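## Task

Get plate M60 read by the plate reader READER. First press the STAGE key so the reader's stage comes out. If some plate already sits on the stage, transfer it, lid still on, into recovery nest N6, lying flat within its locators. Take M60 out of plate hotel H1 and set it in regrip nest RG. Remove its lid and place that lid upright on lid park LP1. Put M60 on the reader stage, flat within the locators, oriented so well A1 lies at the stage corner labelled A1. Press START and wait for the lamp to turn green again; afterwards the stage must remain retracted or the reading is lost. All other plates in H1 must stay undisturbed. Nothing counts as done if it only stays in place because the robot is holding it; at the end, release everything and move the gripper away.

## Robot and tools

ROBOT. One arm with six joints (waist, shoulder, elbow, wrist pitch, wrist yaw, wrist roll) and a two-finger gripper. The fingers extend along the gripper's own +z axis and close/open along its y axis. The reported hand position is the point midway between the finger pads, roughly 1 cm short of the fingertips. Joint limits in rad: waist -2.880..2.880, shoulder 0.000..3.142, elbow 0.000..3.019, wrist pitch -1.693..1.571, wrist yaw -1.571..1.571, wrist roll -2.094..2.094. The elbow cannot fully straighten.

FRAME. Every pose is absolute, in the scene frame: origin on the table surface straight beneath the arm base, +z up, +y to the left when facing along +x. The base may sit slightly tilted. Printed hand positions can be inaccurate, more so far out. Motions tend to stop a centimetre or more from the command, usually too low. Very small commanded shifts (a few mm) may produce no motion.

ROW FORMAT. A row is 8 numbers: x, y, z (metres, scene frame), qw, qx, qy, qz (target orientation quaternion, w first, scene frame), opening. Opening runs from -1 (closed) to +1 (fully open, 0.094 m gap). Resend the wanted quaternion in every row to keep an orientation; do not copy the reported one, which may drift. Each step the controller limits the command to within 70 mm and 16 degrees of the measured pose, then drives the joints by damped inverse kinematics, favouring position over orientation.

TOOLS.
execute_actions: argument actions is a list holding zero or one item, plus optional pictures (boolean). Empty list: just returns the current state. An action item {"rows": [[8 numbers], ...], "steps": n} runs up to 15 control steps of 1/30 s each (default 15), one row per step, the final row repeating. A wait item {"steps": n} (n up to 300) sends nothing and returns after n steps counted from the previous result, thinking time included. A call is rejected, sending nothing, if the target lies more than 0.6 m from the last reported position along any gripper axis. After the final step the arm continues only to the last clipped pose, so check the result and send the remainder.
move: target is one 8-number row (absolute pose plus opening); speed in m/s, 0.002 to 0.5, default 0.25, rotation capped at twice that value in rad/s. It drives a straight path lasting 0.5 to 10 s (longer paths stop early), turning the short way. It does not avoid obstacles, the hand lags and may overshoot speed near full stretch. Opening is applied at the start. Faster contact hits harder; targets set deeper past contact push harder.
wait: seconds from 0 to 10; the robot gets no new command.
zoom_image: camera is cam_head_left (896x504), cam_head_right (896x504) or cam_wrist (504x504); region [x0, y0, x1, y1] in that image's pixels, origin top-left, at most 504 by 504.
finished_scene: scene is the number of the current scene; irreversible, grades it and gives the next task.

RESULTS. The state line shows end_effector_position and end_effector_quat_wxyz. grip_measured is the finger opening on the command scale (may be off by about 1 mm consistently). Joint positions and Joint velocities list the six joints (rad, rad/s) then finger-pad gap (m, m/s). HELD marks steps where a clearance check withheld the row; 'pose unreachable' means that check altered or blocked the command (a mount block under the base counts as arm). 'Hand target' is where the controller is currently heading. A move adds a 'move:' line: done (settled near target), off_target, moving, held (last step blocked) or fault, with limits such as paced (pose clipped) or held (some steps blocked; the arm may then speed up a lot), and the distance to target. FAULT lines report stops; MOTOR HOT appears from 85 °C, and at 100 °C an OVER-TEMPERATURE FAULT drops the arm.

GRIPPING. To hold, command an opening about 0.03 below grip_measured; smaller gaps grip lighter. Pads press about 50-62 N each, less on very thin parts. Holding loads heats motors, even while you are thinking, so do not linger while carrying.

READER AND DECK. STAGE is the lower key (stage out/in); START is the key above it and runs the read, pulling in an extended stage. Press keys straight in until they switch. Never let the stage move in or out while a plate on it is not seated in its locators, nor retract it while a lid is not resting on a seated plate. H1 has 4 slots, slot 1 lowest; plates sit short end forward, home when pushed to the back stop; releasing one far short of home may tip it off. A plate showing a blank end is stored reversed; you may slide it out to read it but return it in the same orientation. On labelled items, A1 is at the labelled short end, in the corner opposite the labelled long side. Deck labels mark H1, LP1, RG and N6.

AVOID. Dropping or knocking anything off the table, slamming into objects, hard pushes, and leaving items supported only by the gripper.

Each tool is called after ">>>" as name(argument=value, ...) on one line, values as JSON.

## Session

>>> execute_actions(actions=[])

Scene clock: 0.00 s of 7000.00 s.
end_effector_position=(+0.6095, +0.3172, +0.1387) grip_measured=+1.000 end_effector_quat_wxyz=(-0.098, -0.108, +0.805, +0.575)
Joint positions: [ 0.436  2.146  1.806 -0.875 -0.82  -0.211  0.094]
Joint velocities: [-0.015 -0.005 -0.012 -0.012 -0.007 -0.125  0.   ]
Motor temperatures (°C, as the motors report them): [26 25 28 28 27 27]
Hand target: +0.616, +0.317, +0.141; -0.092, -0.110, +0.806, +0.575

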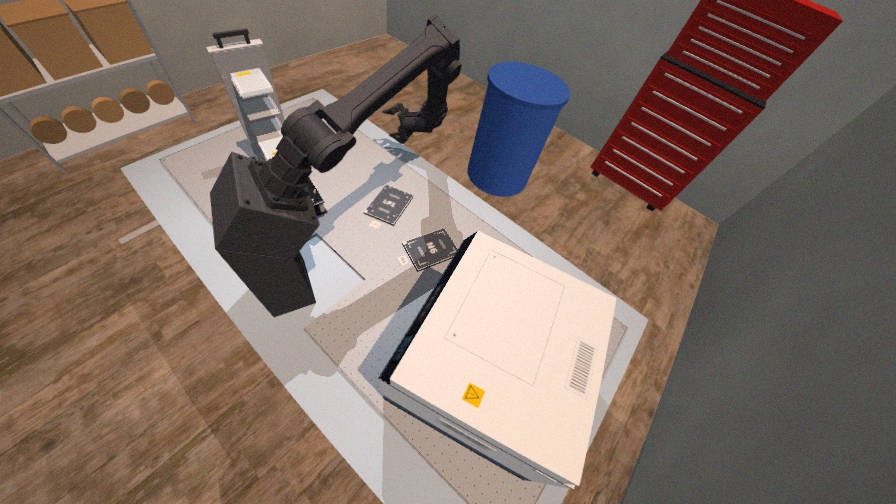

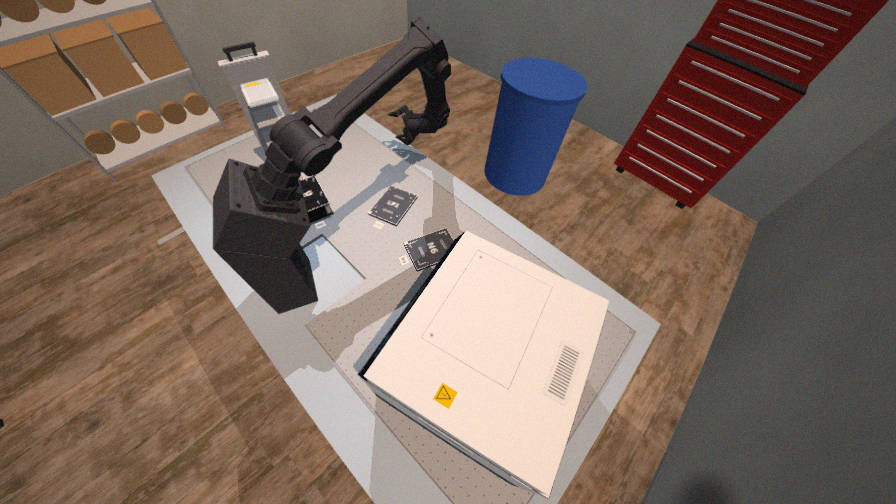

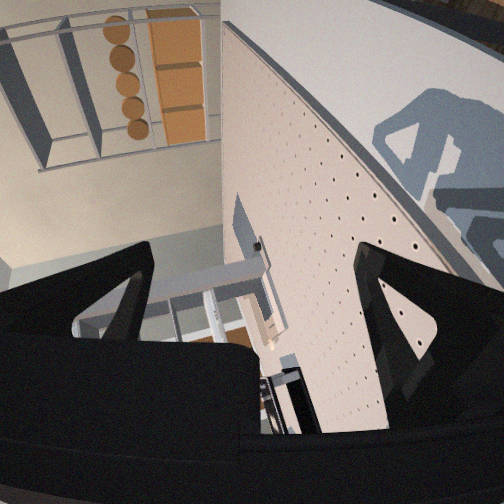

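>>> zoom_image(camera="cam_head_left", region=[300, 150, 650, 500])

>>> zoom_image(camera="cam_head_right", region=[180, 30, 480, 280])

Region (300, 150, 650, 500) of cam_head_left's 896x504 image, scaled by 1.440, with more detail than that image has.

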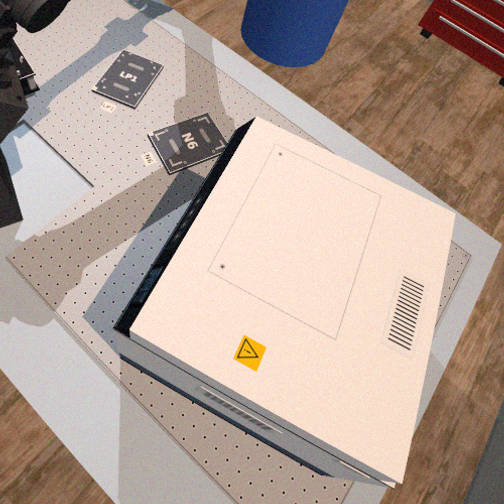

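Region (180, 30, 480, 280) of cam_head_right's 896x504 image, scaled by 1.680, with more detail than that image has.

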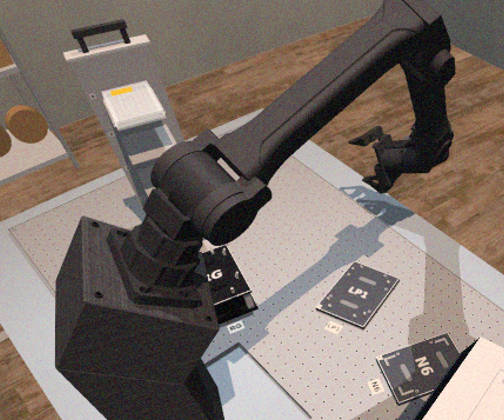

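>>> move(target=[0.4,0.15,0.25,0.5,0.5,0.5,-0.5,1])

Scene clock: 41.73 s of 7000.00 s.
end_effector_position=(+0.4684, +0.2020, +0.2039) grip_measured=+1.000 end_effector_quat_wxyz=(+0.368, +0.361, +0.847, -0.129)
Joint positions: [0.87  1.895 0.835 0.738 1.31  0.603 0.094]
Joint velocities: [ 0.015  0.005 -0.017 -0.007  0.037  0.095  0.   ]
Motor temperatures (°C, as the motors report them): [27 30 30 28 28 27]
Hand target: +0.470, +0.202, +0.205; +0.368, +0.361, +0.847, -0.129
Off the commanded pose: 0.098 m, 63 deg; position and orientation clipped at the last step of the last action.
After step 90, 32.17 s passed at rest.
move: held; limits=paced,held; held on 73 of 197 steps, including the last
pose unreachable: on one or more control steps of this call an arm could not follow its commanded pose, so it was not sent that pose on those steps. On the call's last step it was still not sent that pose. It may still have moved: this result reports where it is.
cause: the commanded pose would bring two parts of the arm too close to each other (its wrist (the part past joint 4) and its wrist camera, with joints 5 (wrist yaw) and 6 (wrist roll) between them).

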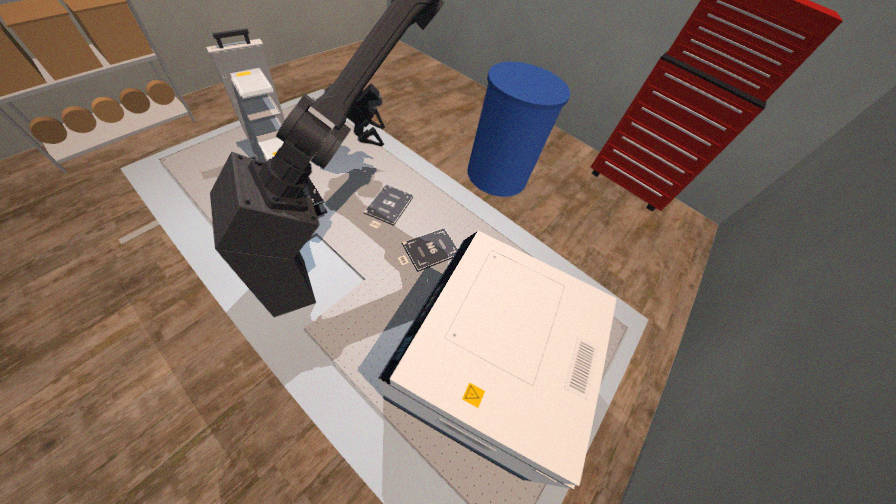

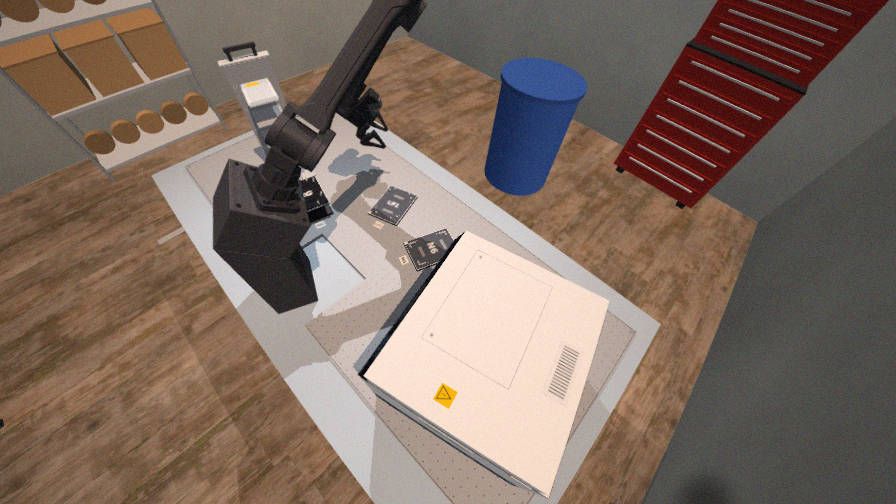

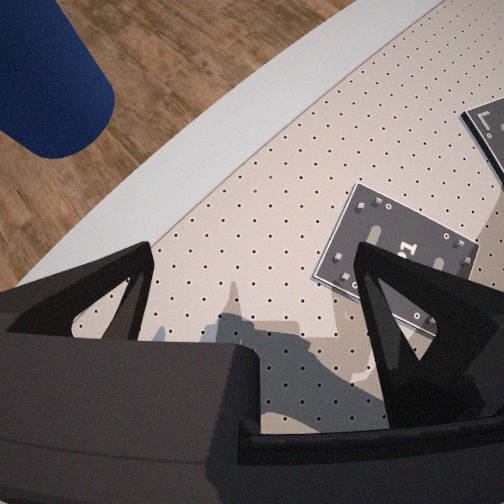

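>>> move(target=[0.5,0.0,0.3,0,0,1,0,1])

Scene clock: 52.23 s of 7000.00 s.
end_effector_position=(+0.4827, +0.0009, +0.2951) grip_measured=+1.000 end_effector_quat_wxyz=(-0.014, +0.003, +1.000, -0.004)
Joint positions: [ 0.38   1.147  0.922 -0.748  0.377  0.088  0.094]
Joint velocities: [-0.015 -0.005  0.012 -0.012  0.007 -0.037  0.   ]
Motor temperatures (°C, as the motors report them): [27 29 30 28 28 27]
Hand target: +0.497, -0.004, +0.305; -0.002, +0.003, +1.000, -0.004
Off the commanded pose: 0.018 m, 2 deg.
After step 90, 4.70 s passed at rest.
move: off_target

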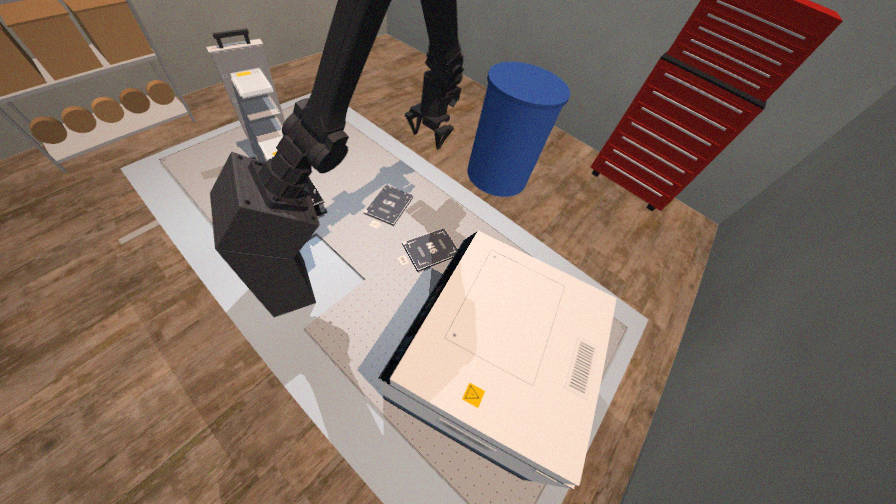

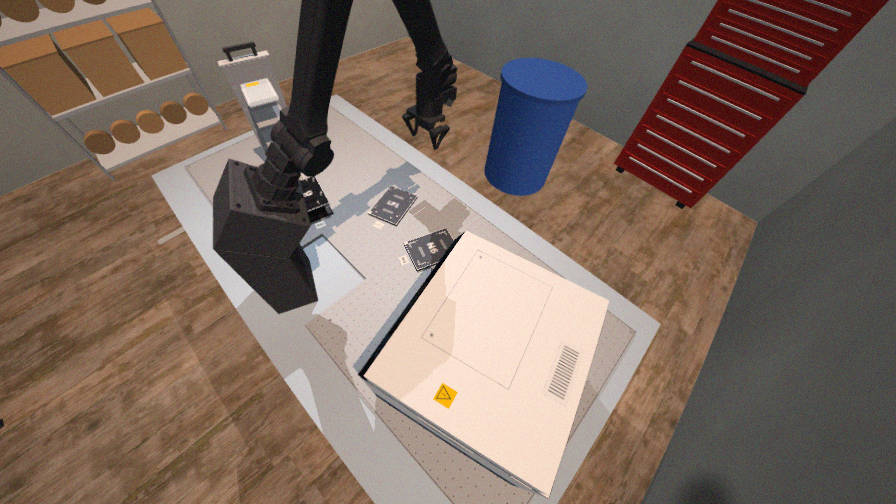

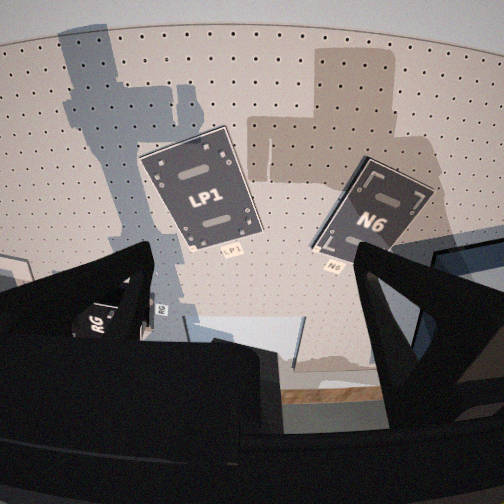

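>>> move(target=[0.45,0.0,0.2,0,0,0.8,-0.6,1])

Scene clock: 72.47 s of 7000.00 s.
end_effector_position=(+0.4529, -0.0065, +0.2226) grip_measured=+1.000 end_effector_quat_wxyz=(-0.010, -0.038, +0.897, -0.441)
Joint positions: [ 0.544  1.68   1.038 -1.032  1.314  0.713  0.094]
Joint velocities: [-0.005 -0.005 -0.012  0.017 -0.007 -0.066  0.   ]
Motor temperatures (°C, as the motors report them): [26 29 31 28 28 27]
Hand target: +0.457, -0.007, +0.226; -0.005, -0.031, +0.898, -0.439
Off the commanded pose: 0.024 m, 22 deg; orientation clipped at the last step of the last action.
After step 90, 14.37 s passed at rest.
move: held; limits=paced,held; held on 28 of 86 steps, including the last
pose unreachable: on one or more control steps of this call an arm could not follow its commanded pose, so it was not sent that pose on those steps. On the call's last step it was still not sent that pose. It may still have moved: this result reports where it is.
cause: the commanded pose would bring two parts of the arm too close to each other (its wrist (the part past joint 4) and its wrist camera, with joints 5 (wrist yaw) and 6 (wrist roll) between them).

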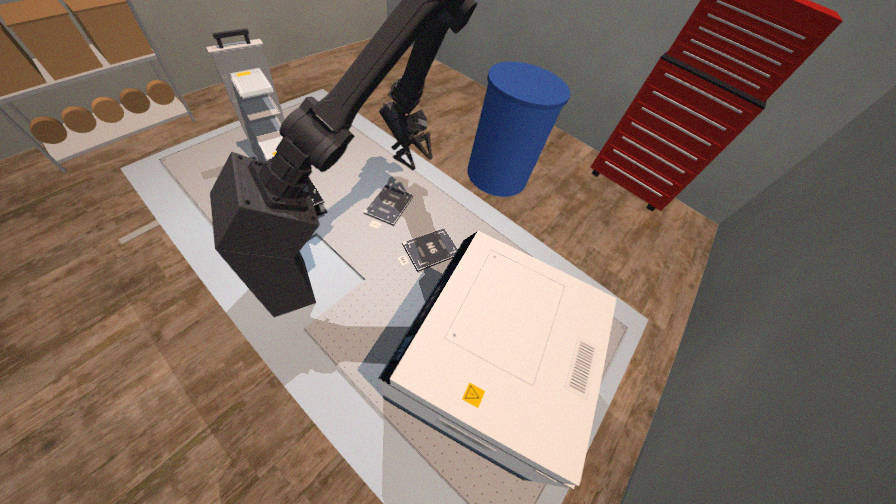

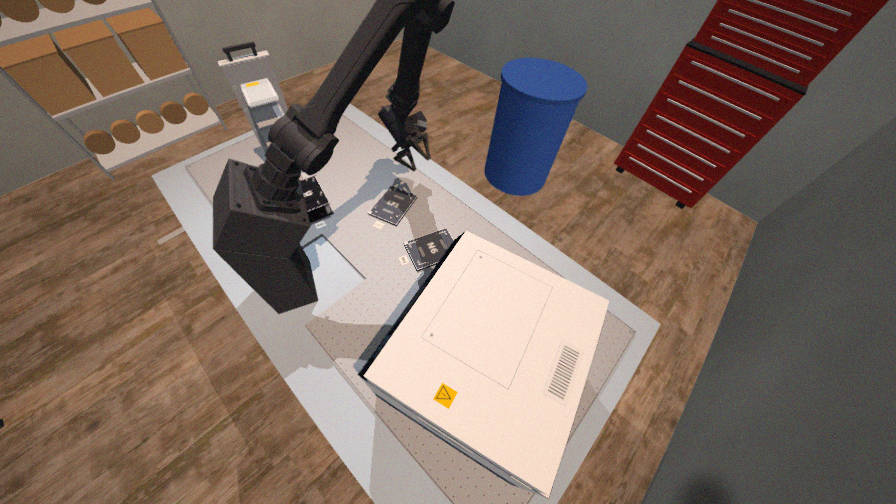

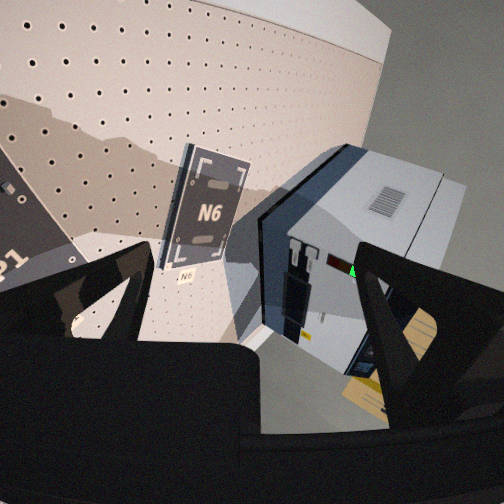

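>>> zoom_image(camera="cam_wrist", region=[220, 130, 480, 390])

Region (220, 130, 480, 390) of cam_wrist's 504x504 image, scaled by 1.938, with more detail than that image has.

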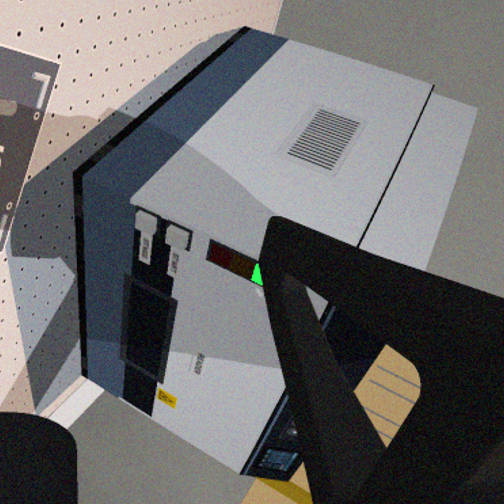

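>>> move(target=[0.42,-0.1,0.2,0,0,0.9,-0.436,1])

Scene clock: 96.07 s of 7000.00 s.
end_effector_position=(+0.4181, -0.1022, +0.1954) grip_measured=+1.000 end_effector_quat_wxyz=(-0.003, +0.002, +0.898, -0.439)
Joint positions: [ 0.311  1.53   0.754 -0.199  1.239  0.059  0.094]
Joint velocities: [-0.024  0.005 -0.012  0.007 -0.022 -0.037  0.   ]
Motor temperatures (°C, as the motors report them): [26 29 30 28 28 27]
Hand target: +0.420, -0.100, +0.199; +0.001, -0.001, +0.900, -0.436
Off the commanded pose: 0.005 m, 1 deg.
After step 90, 19.27 s passed at rest.
move: done

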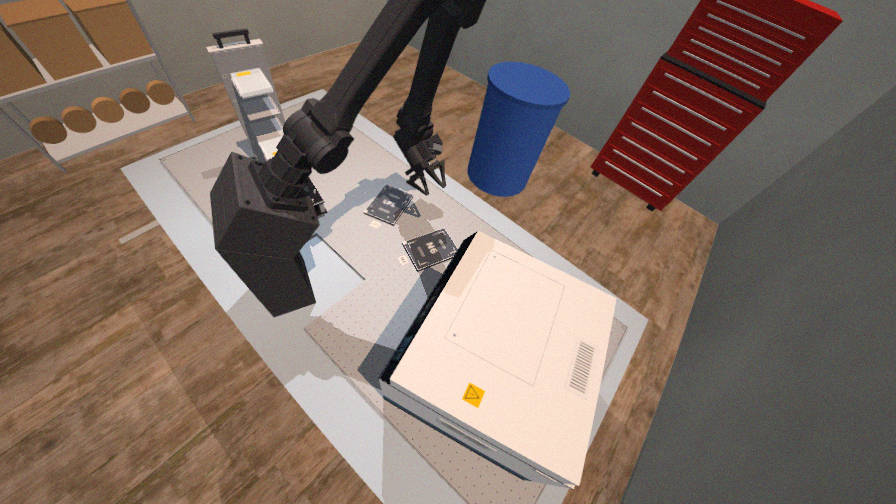

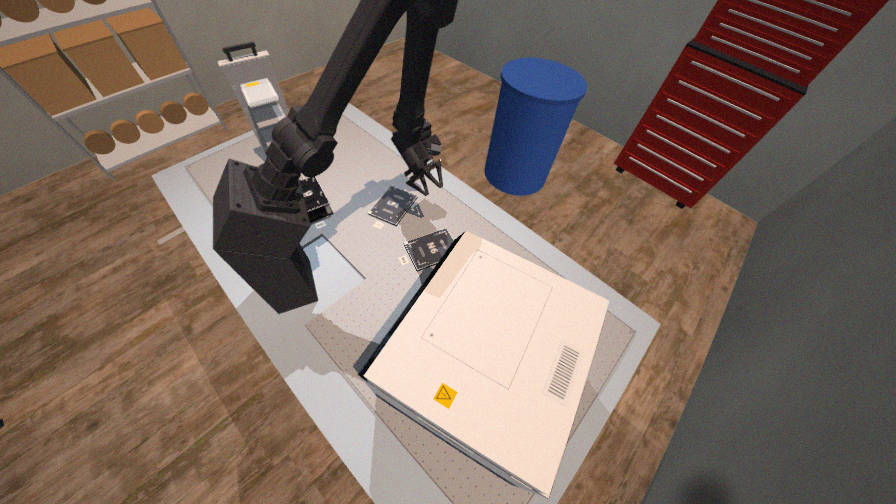

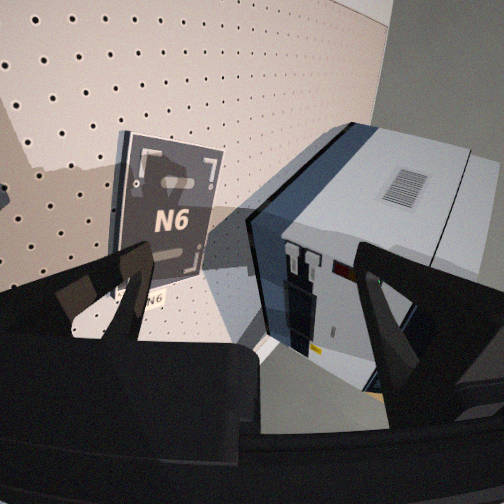

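>>> move(target=[0.3,-0.16,0.2,0.354,0.612,0.612,-0.354,-1])

Scene clock: 161.50 s of 7000.00 s.
end_effector_position=(+0.3100, -0.1568, +0.1973) grip_measured=-0.995 end_effector_quat_wxyz=(+0.358, +0.609, +0.616, -0.348)
Joint positions: [0.166 1.611 0.4   0.69  1.262 1.164 0.   ]
Joint velocities: [ 0.005 -0.005 -0.012  0.007 -0.022 -0.037 -0.002]
Motor temperatures (°C, as the motors report them): [26 29 29 28 28 27]
Hand target: +0.300, -0.159, +0.197; +0.356, +0.611, +0.613, -0.353
Off the commanded pose: 0.011 m, 1 deg.
After step 90, 58.70 s passed at rest.
move: off_target

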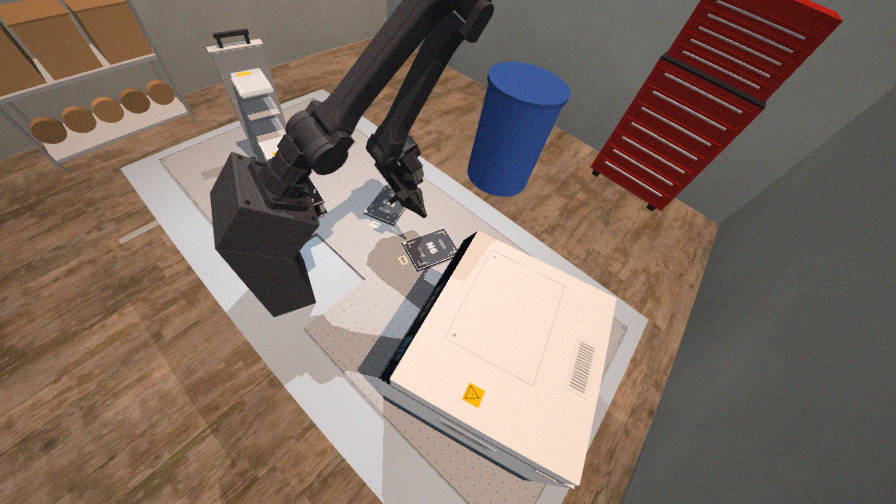

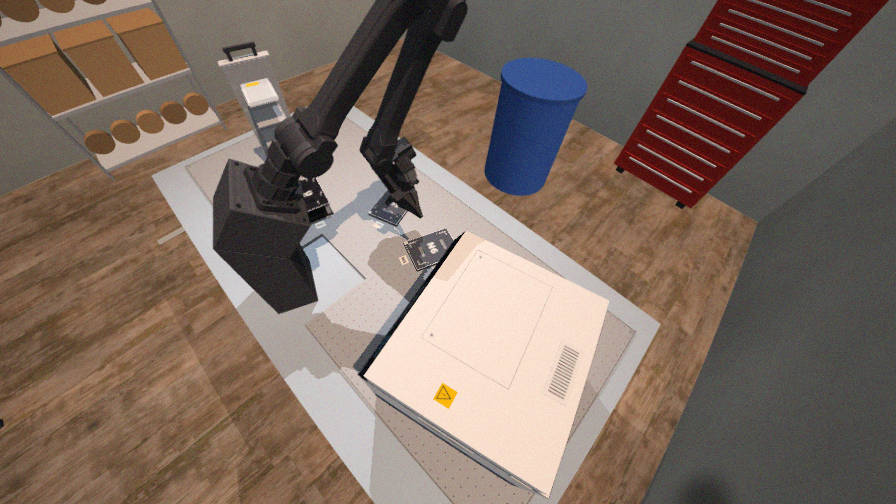

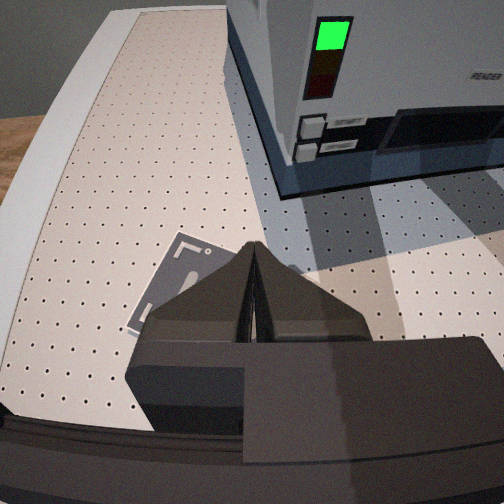

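>>> move(target=[0.25,-0.29,0.085,0.354,0.612,0.612,-0.354,-1])

Scene clock: 174.17 s of 7000.00 s.
end_effector_position=(+0.2442, -0.2943, +0.0837) grip_measured=-0.995 end_effector_quat_wxyz=(+0.352, +0.615, +0.608, -0.357)
Joint positions: [-0.316  2.101  0.566  1.288  0.83   0.849  0.   ]
Joint velocities: [-0.005 -0.015 -0.007  0.012 -0.066 -0.022 -0.   ]
Motor temperatures (°C, as the motors report them): [26 29 29 28 28 27]
Hand target: +0.249, -0.293, +0.084; +0.356, +0.611, +0.612, -0.354
Off the commanded pose: 0.007 m, 1 deg.
After step 90, 8.47 s passed at rest.
move: done

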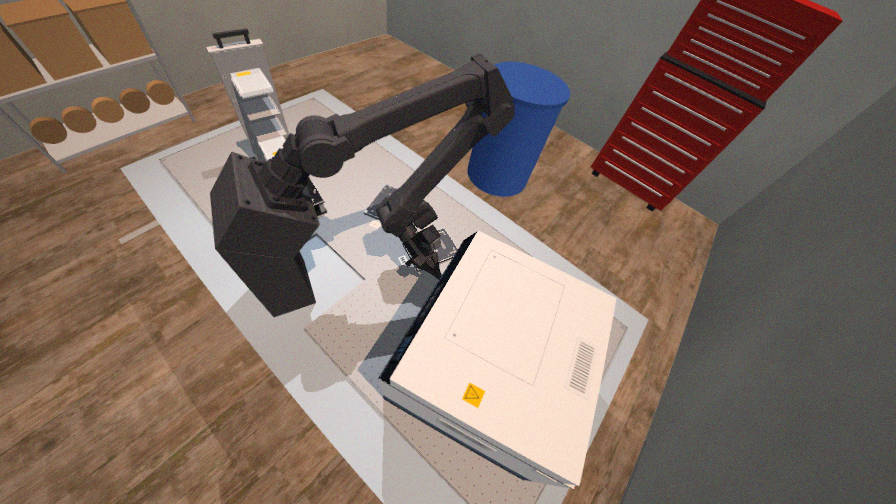

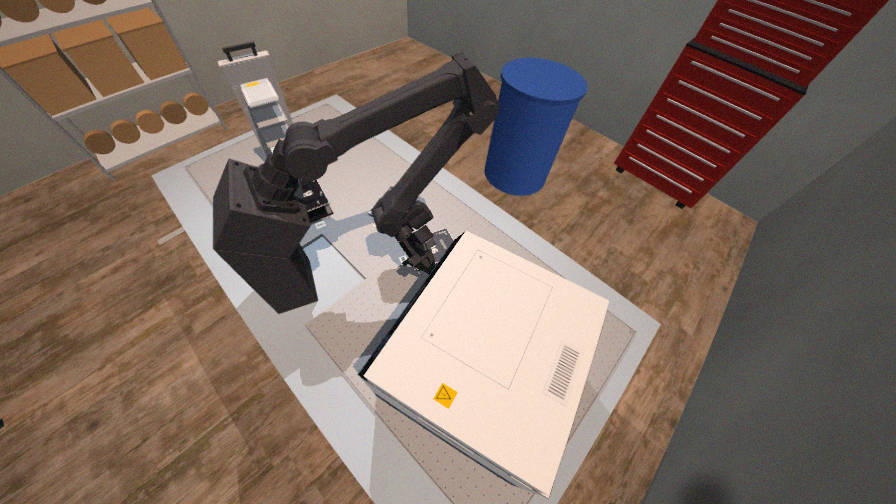

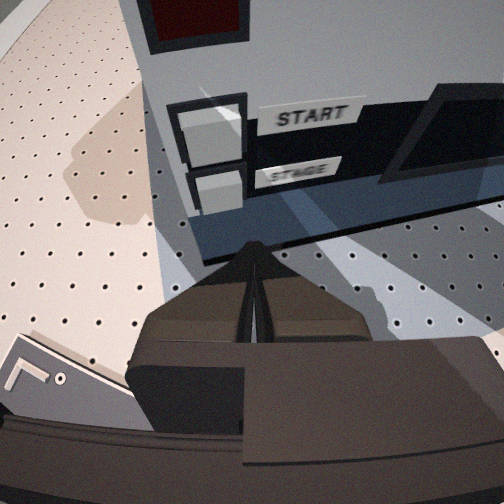

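>>> move(target=[0.264,-0.305,0.09,0.354,0.612,0.612,-0.354,-1], speed=0.05)

Scene clock: 188.13 s of 7000.00 s.
end_effector_position=(+0.2634, -0.3021, +0.0898) grip_measured=-0.995 end_effector_quat_wxyz=(+0.356, +0.615, +0.610, -0.351)
Joint positions: [-0.316  2.042  0.579  1.23   0.819  0.845  0.   ]
Joint velocities: [-0.005 -0.005  0.022 -0.002  0.037  0.051  0.001]
Motor temperatures (°C, as the motors report them): [26 29 30 29 28 27]
Hand target: +0.264, -0.305, +0.091; +0.354, +0.612, +0.612, -0.354
Off the commanded pose: 0.003 m, 1 deg.
After step 90, 10.17 s passed at rest.
move: done

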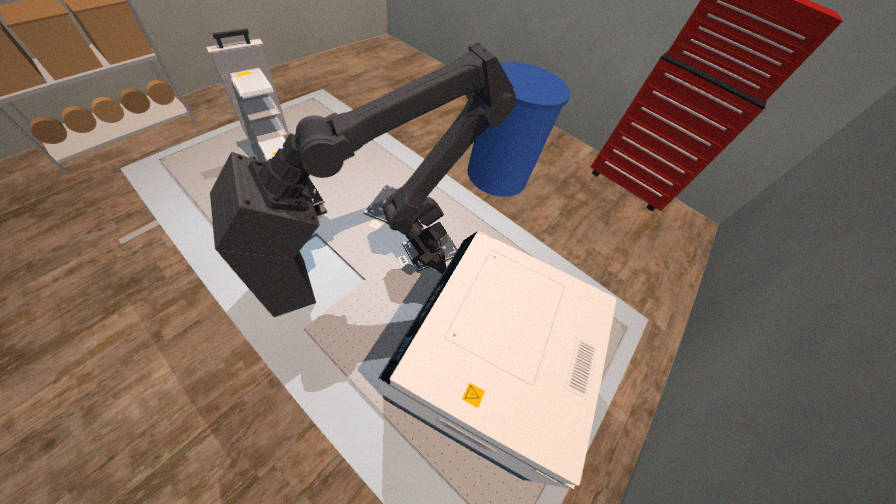

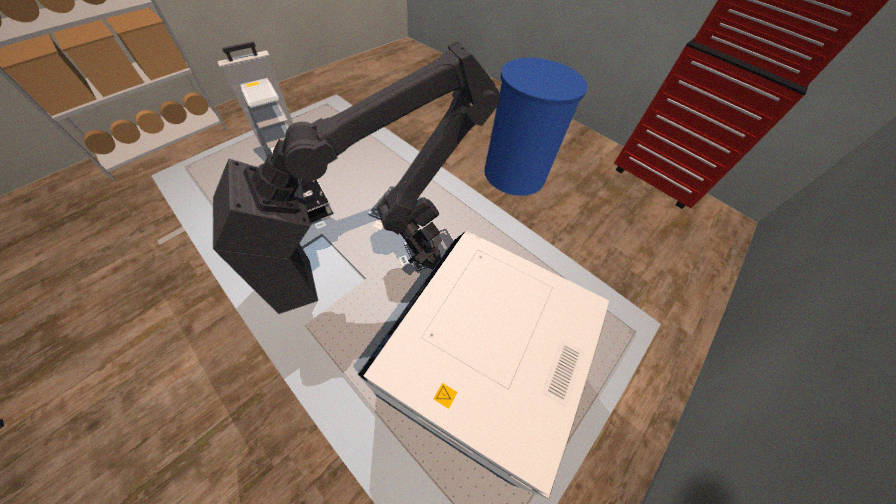

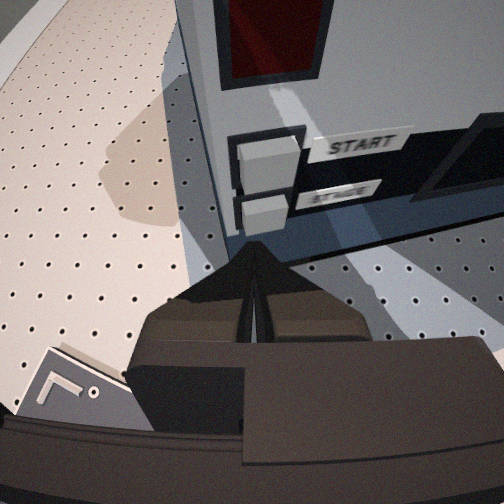

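>>> move(target=[0.259,-0.325,0.08,0.354,0.612,0.612,-0.354,-1], speed=0.03)

Scene clock: 203.67 s of 7000.00 s.
end_effector_position=(+0.2660, -0.3138, +0.0798) grip_measured=-0.995 end_effector_quat_wxyz=(+0.357, +0.614, +0.617, -0.340)
Joint positions: [-0.347  2.06   0.607  1.23   0.763  0.831  0.   ]
Joint velocities: [ 0.005 -0.024 -0.007  0.002 -0.037 -0.051 -0.001]
Motor temperatures (°C, as the motors report them): [26 29 30 28 28 27]
Hand target: +0.259, -0.325, +0.081; +0.354, +0.612, +0.612, -0.354
Off the commanded pose: 0.013 m, 2 deg.
After step 90, 11.47 s passed at rest.
move: off_target

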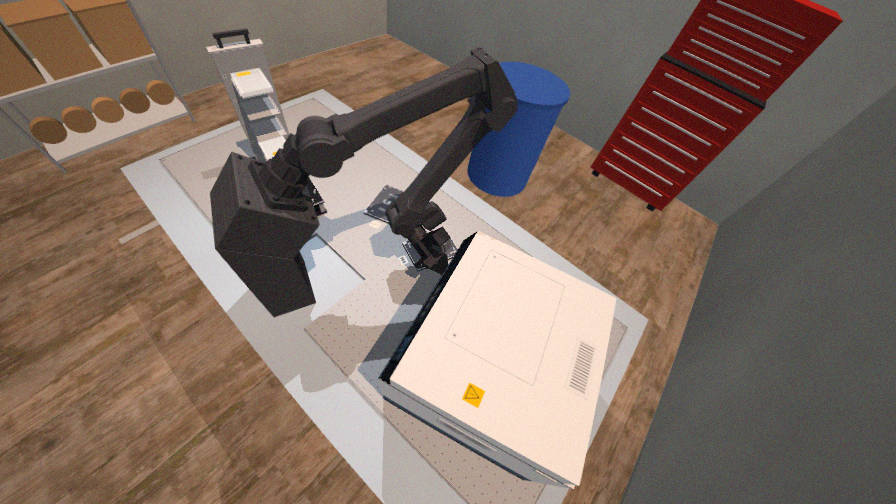

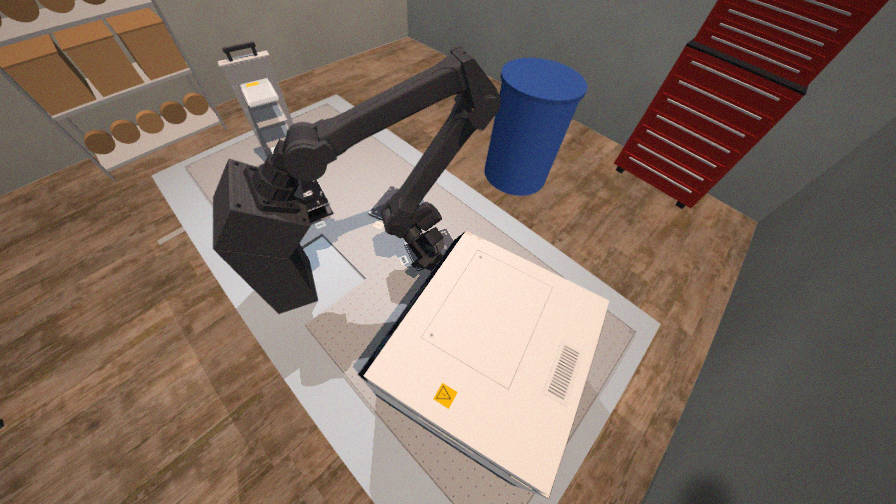

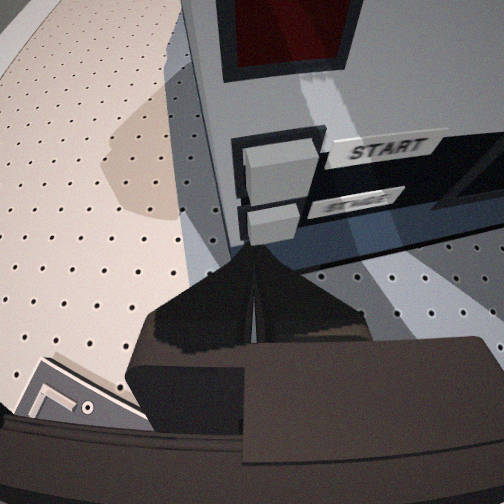

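>>> move(target=[0.25,-0.325,0.088,0.354,0.612,0.612,-0.354,-1], speed=0.03)

Scene clock: 210.23 s of 7000.00 s.
end_effector_position=(+0.2659, -0.3142, +0.0790) grip_measured=-0.995 end_effector_quat_wxyz=(+0.355, +0.613, +0.620, -0.336)
Joint positions: [-0.351  2.06   0.606  1.23   0.749  0.827  0.   ]
Joint velocities: [-0.015 -0.005 -0.007 -0.007 -0.022  0.007 -0.002]
Motor temperatures (°C, as the motors report them): [26 29 30 28 28 27]
Hand target: +0.250, -0.325, +0.088; +0.354, +0.612, +0.612, -0.354
Off the commanded pose: 0.021 m, 2 deg.
After step 90, 2.63 s passed at rest.
move: off_target

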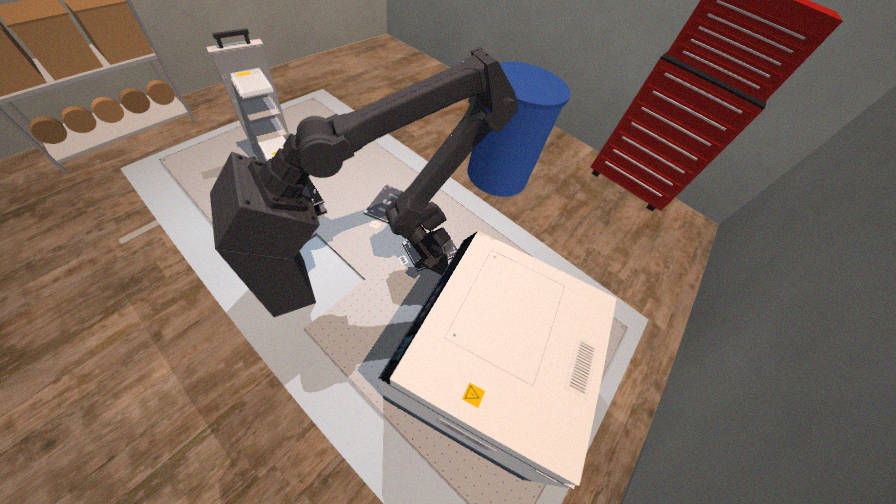

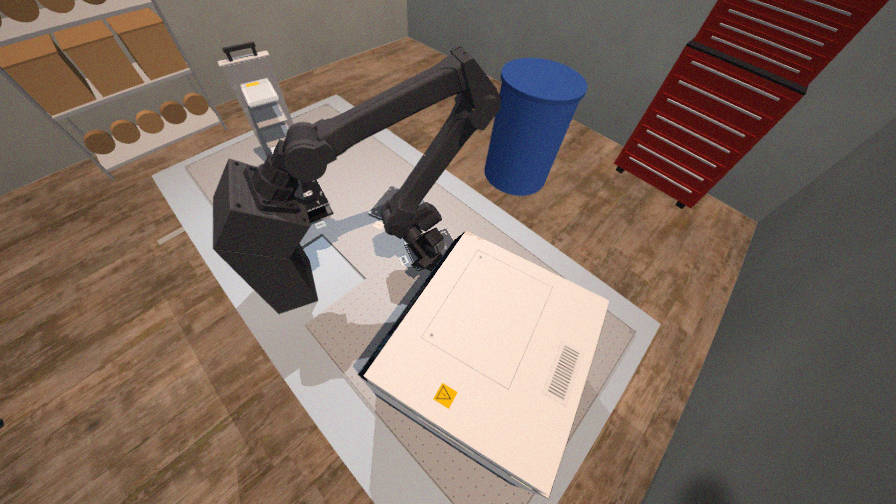

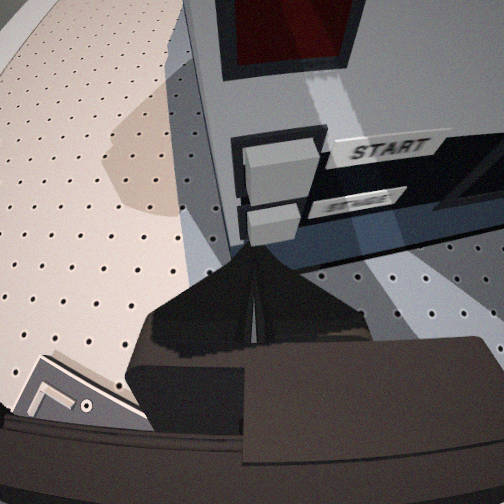

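>>> move(target=[0.256,-0.29,0.098,0.354,0.612,0.612,-0.354,-1], speed=0.05)

>>> move(target=[0.254,-0.315,0.098,0.354,0.612,0.612,-0.354,-1], speed=0.02)

Scene clock: 217.90 s of 7000.00 s.
end_effector_position=(+0.2578, -0.2952, +0.0897) grip_measured=-0.995 end_effector_quat_wxyz=(+0.350, +0.609, +0.615, -0.359)
Joint positions: [-0.304  2.055  0.569  1.243  0.839  0.831  0.   ]
Joint velocities: [-0.015  0.015  0.002  0.012  0.066 -0.007 -0.001]
Motor temperatures (°C, as the motors report them): [26 29 30 29 28 27]
Hand target: +0.256, -0.290, +0.097; +0.354, +0.612, +0.612, -0.354
Off the commanded pose: 0.010 m, 1 deg.
After step 90, 3.70 s passed at rest.
move: done

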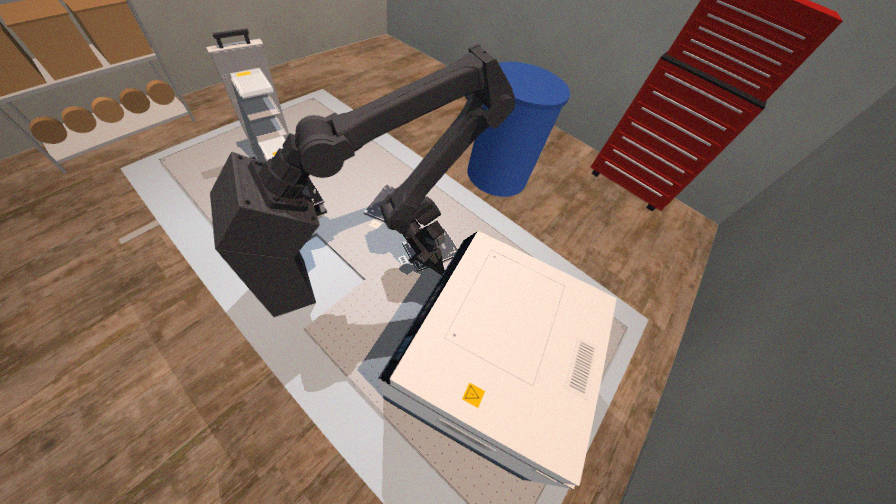

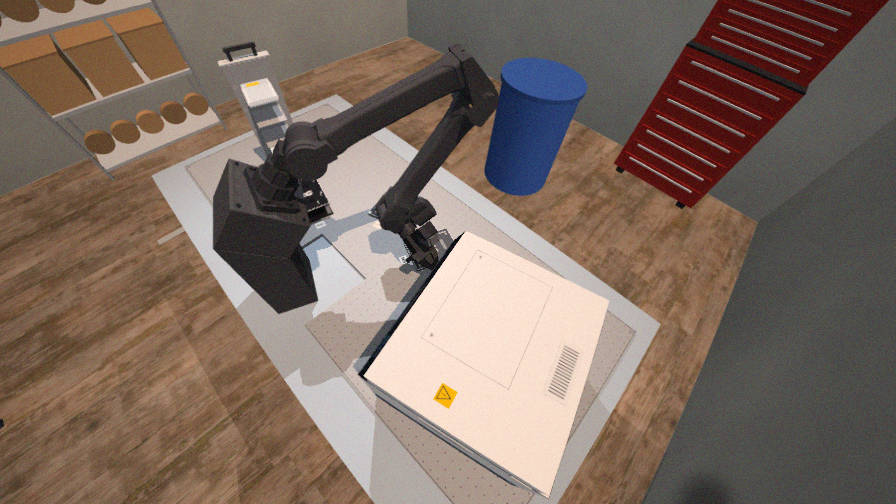

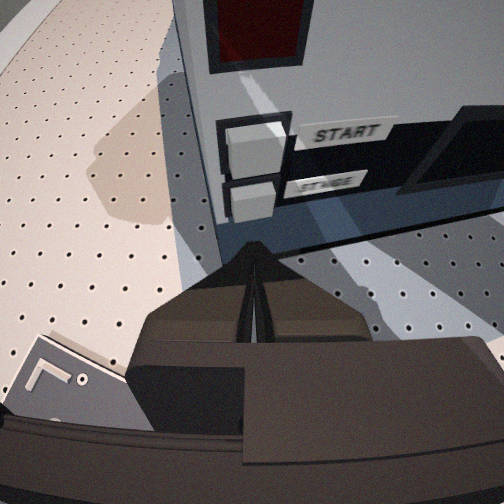

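Scene clock: 219.20 s of 7000.00 s.
end_effector_position=(+0.2567, -0.3084, +0.0913) grip_measured=-0.995 end_effector_quat_wxyz=(+0.353, +0.613, +0.615, -0.348)
Joint positions: [-0.344  2.043  0.569  1.243  0.782  0.831  0.   ]
Joint velocities: [-0.015  0.024 -0.002 -0.002  0.007  0.022  0.   ]
Motor temperatures (°C, as the motors report them): [26 29 30 29 28 27]
Hand target: +0.254, -0.315, +0.098; +0.354, +0.612, +0.612, -0.354
Off the commanded pose: 0.010 m, 1 deg.
move: done

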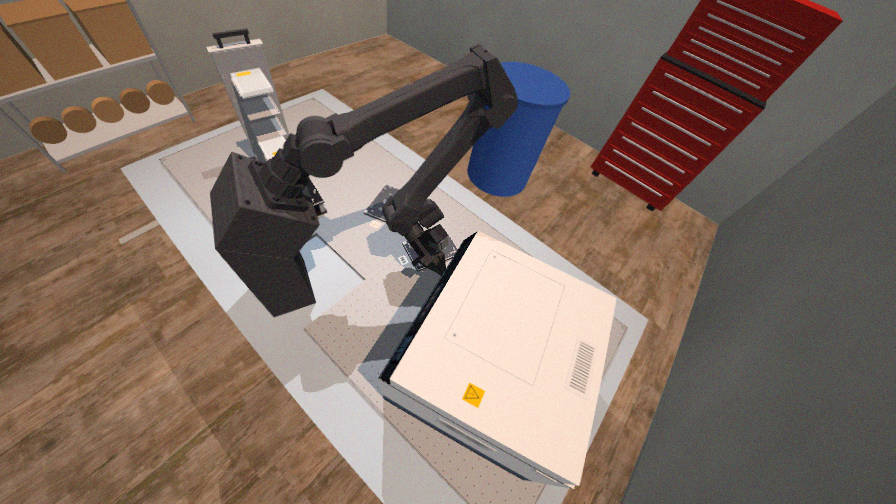

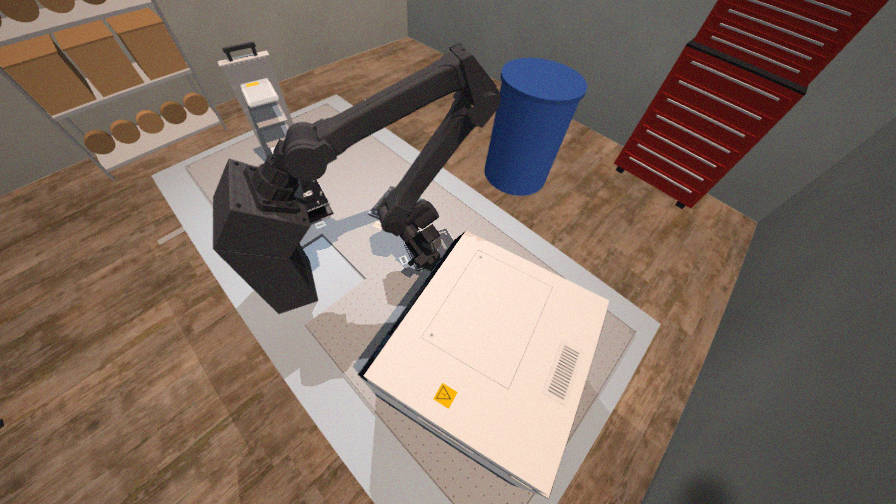

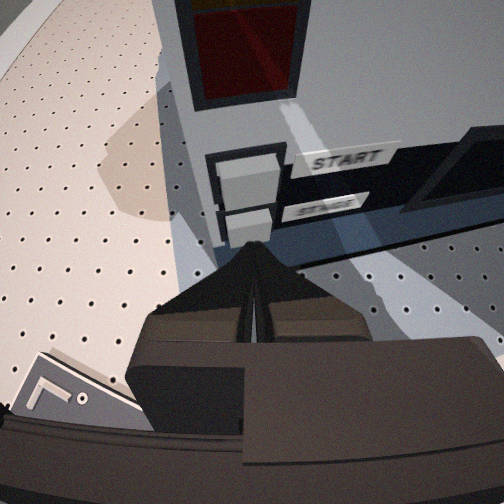

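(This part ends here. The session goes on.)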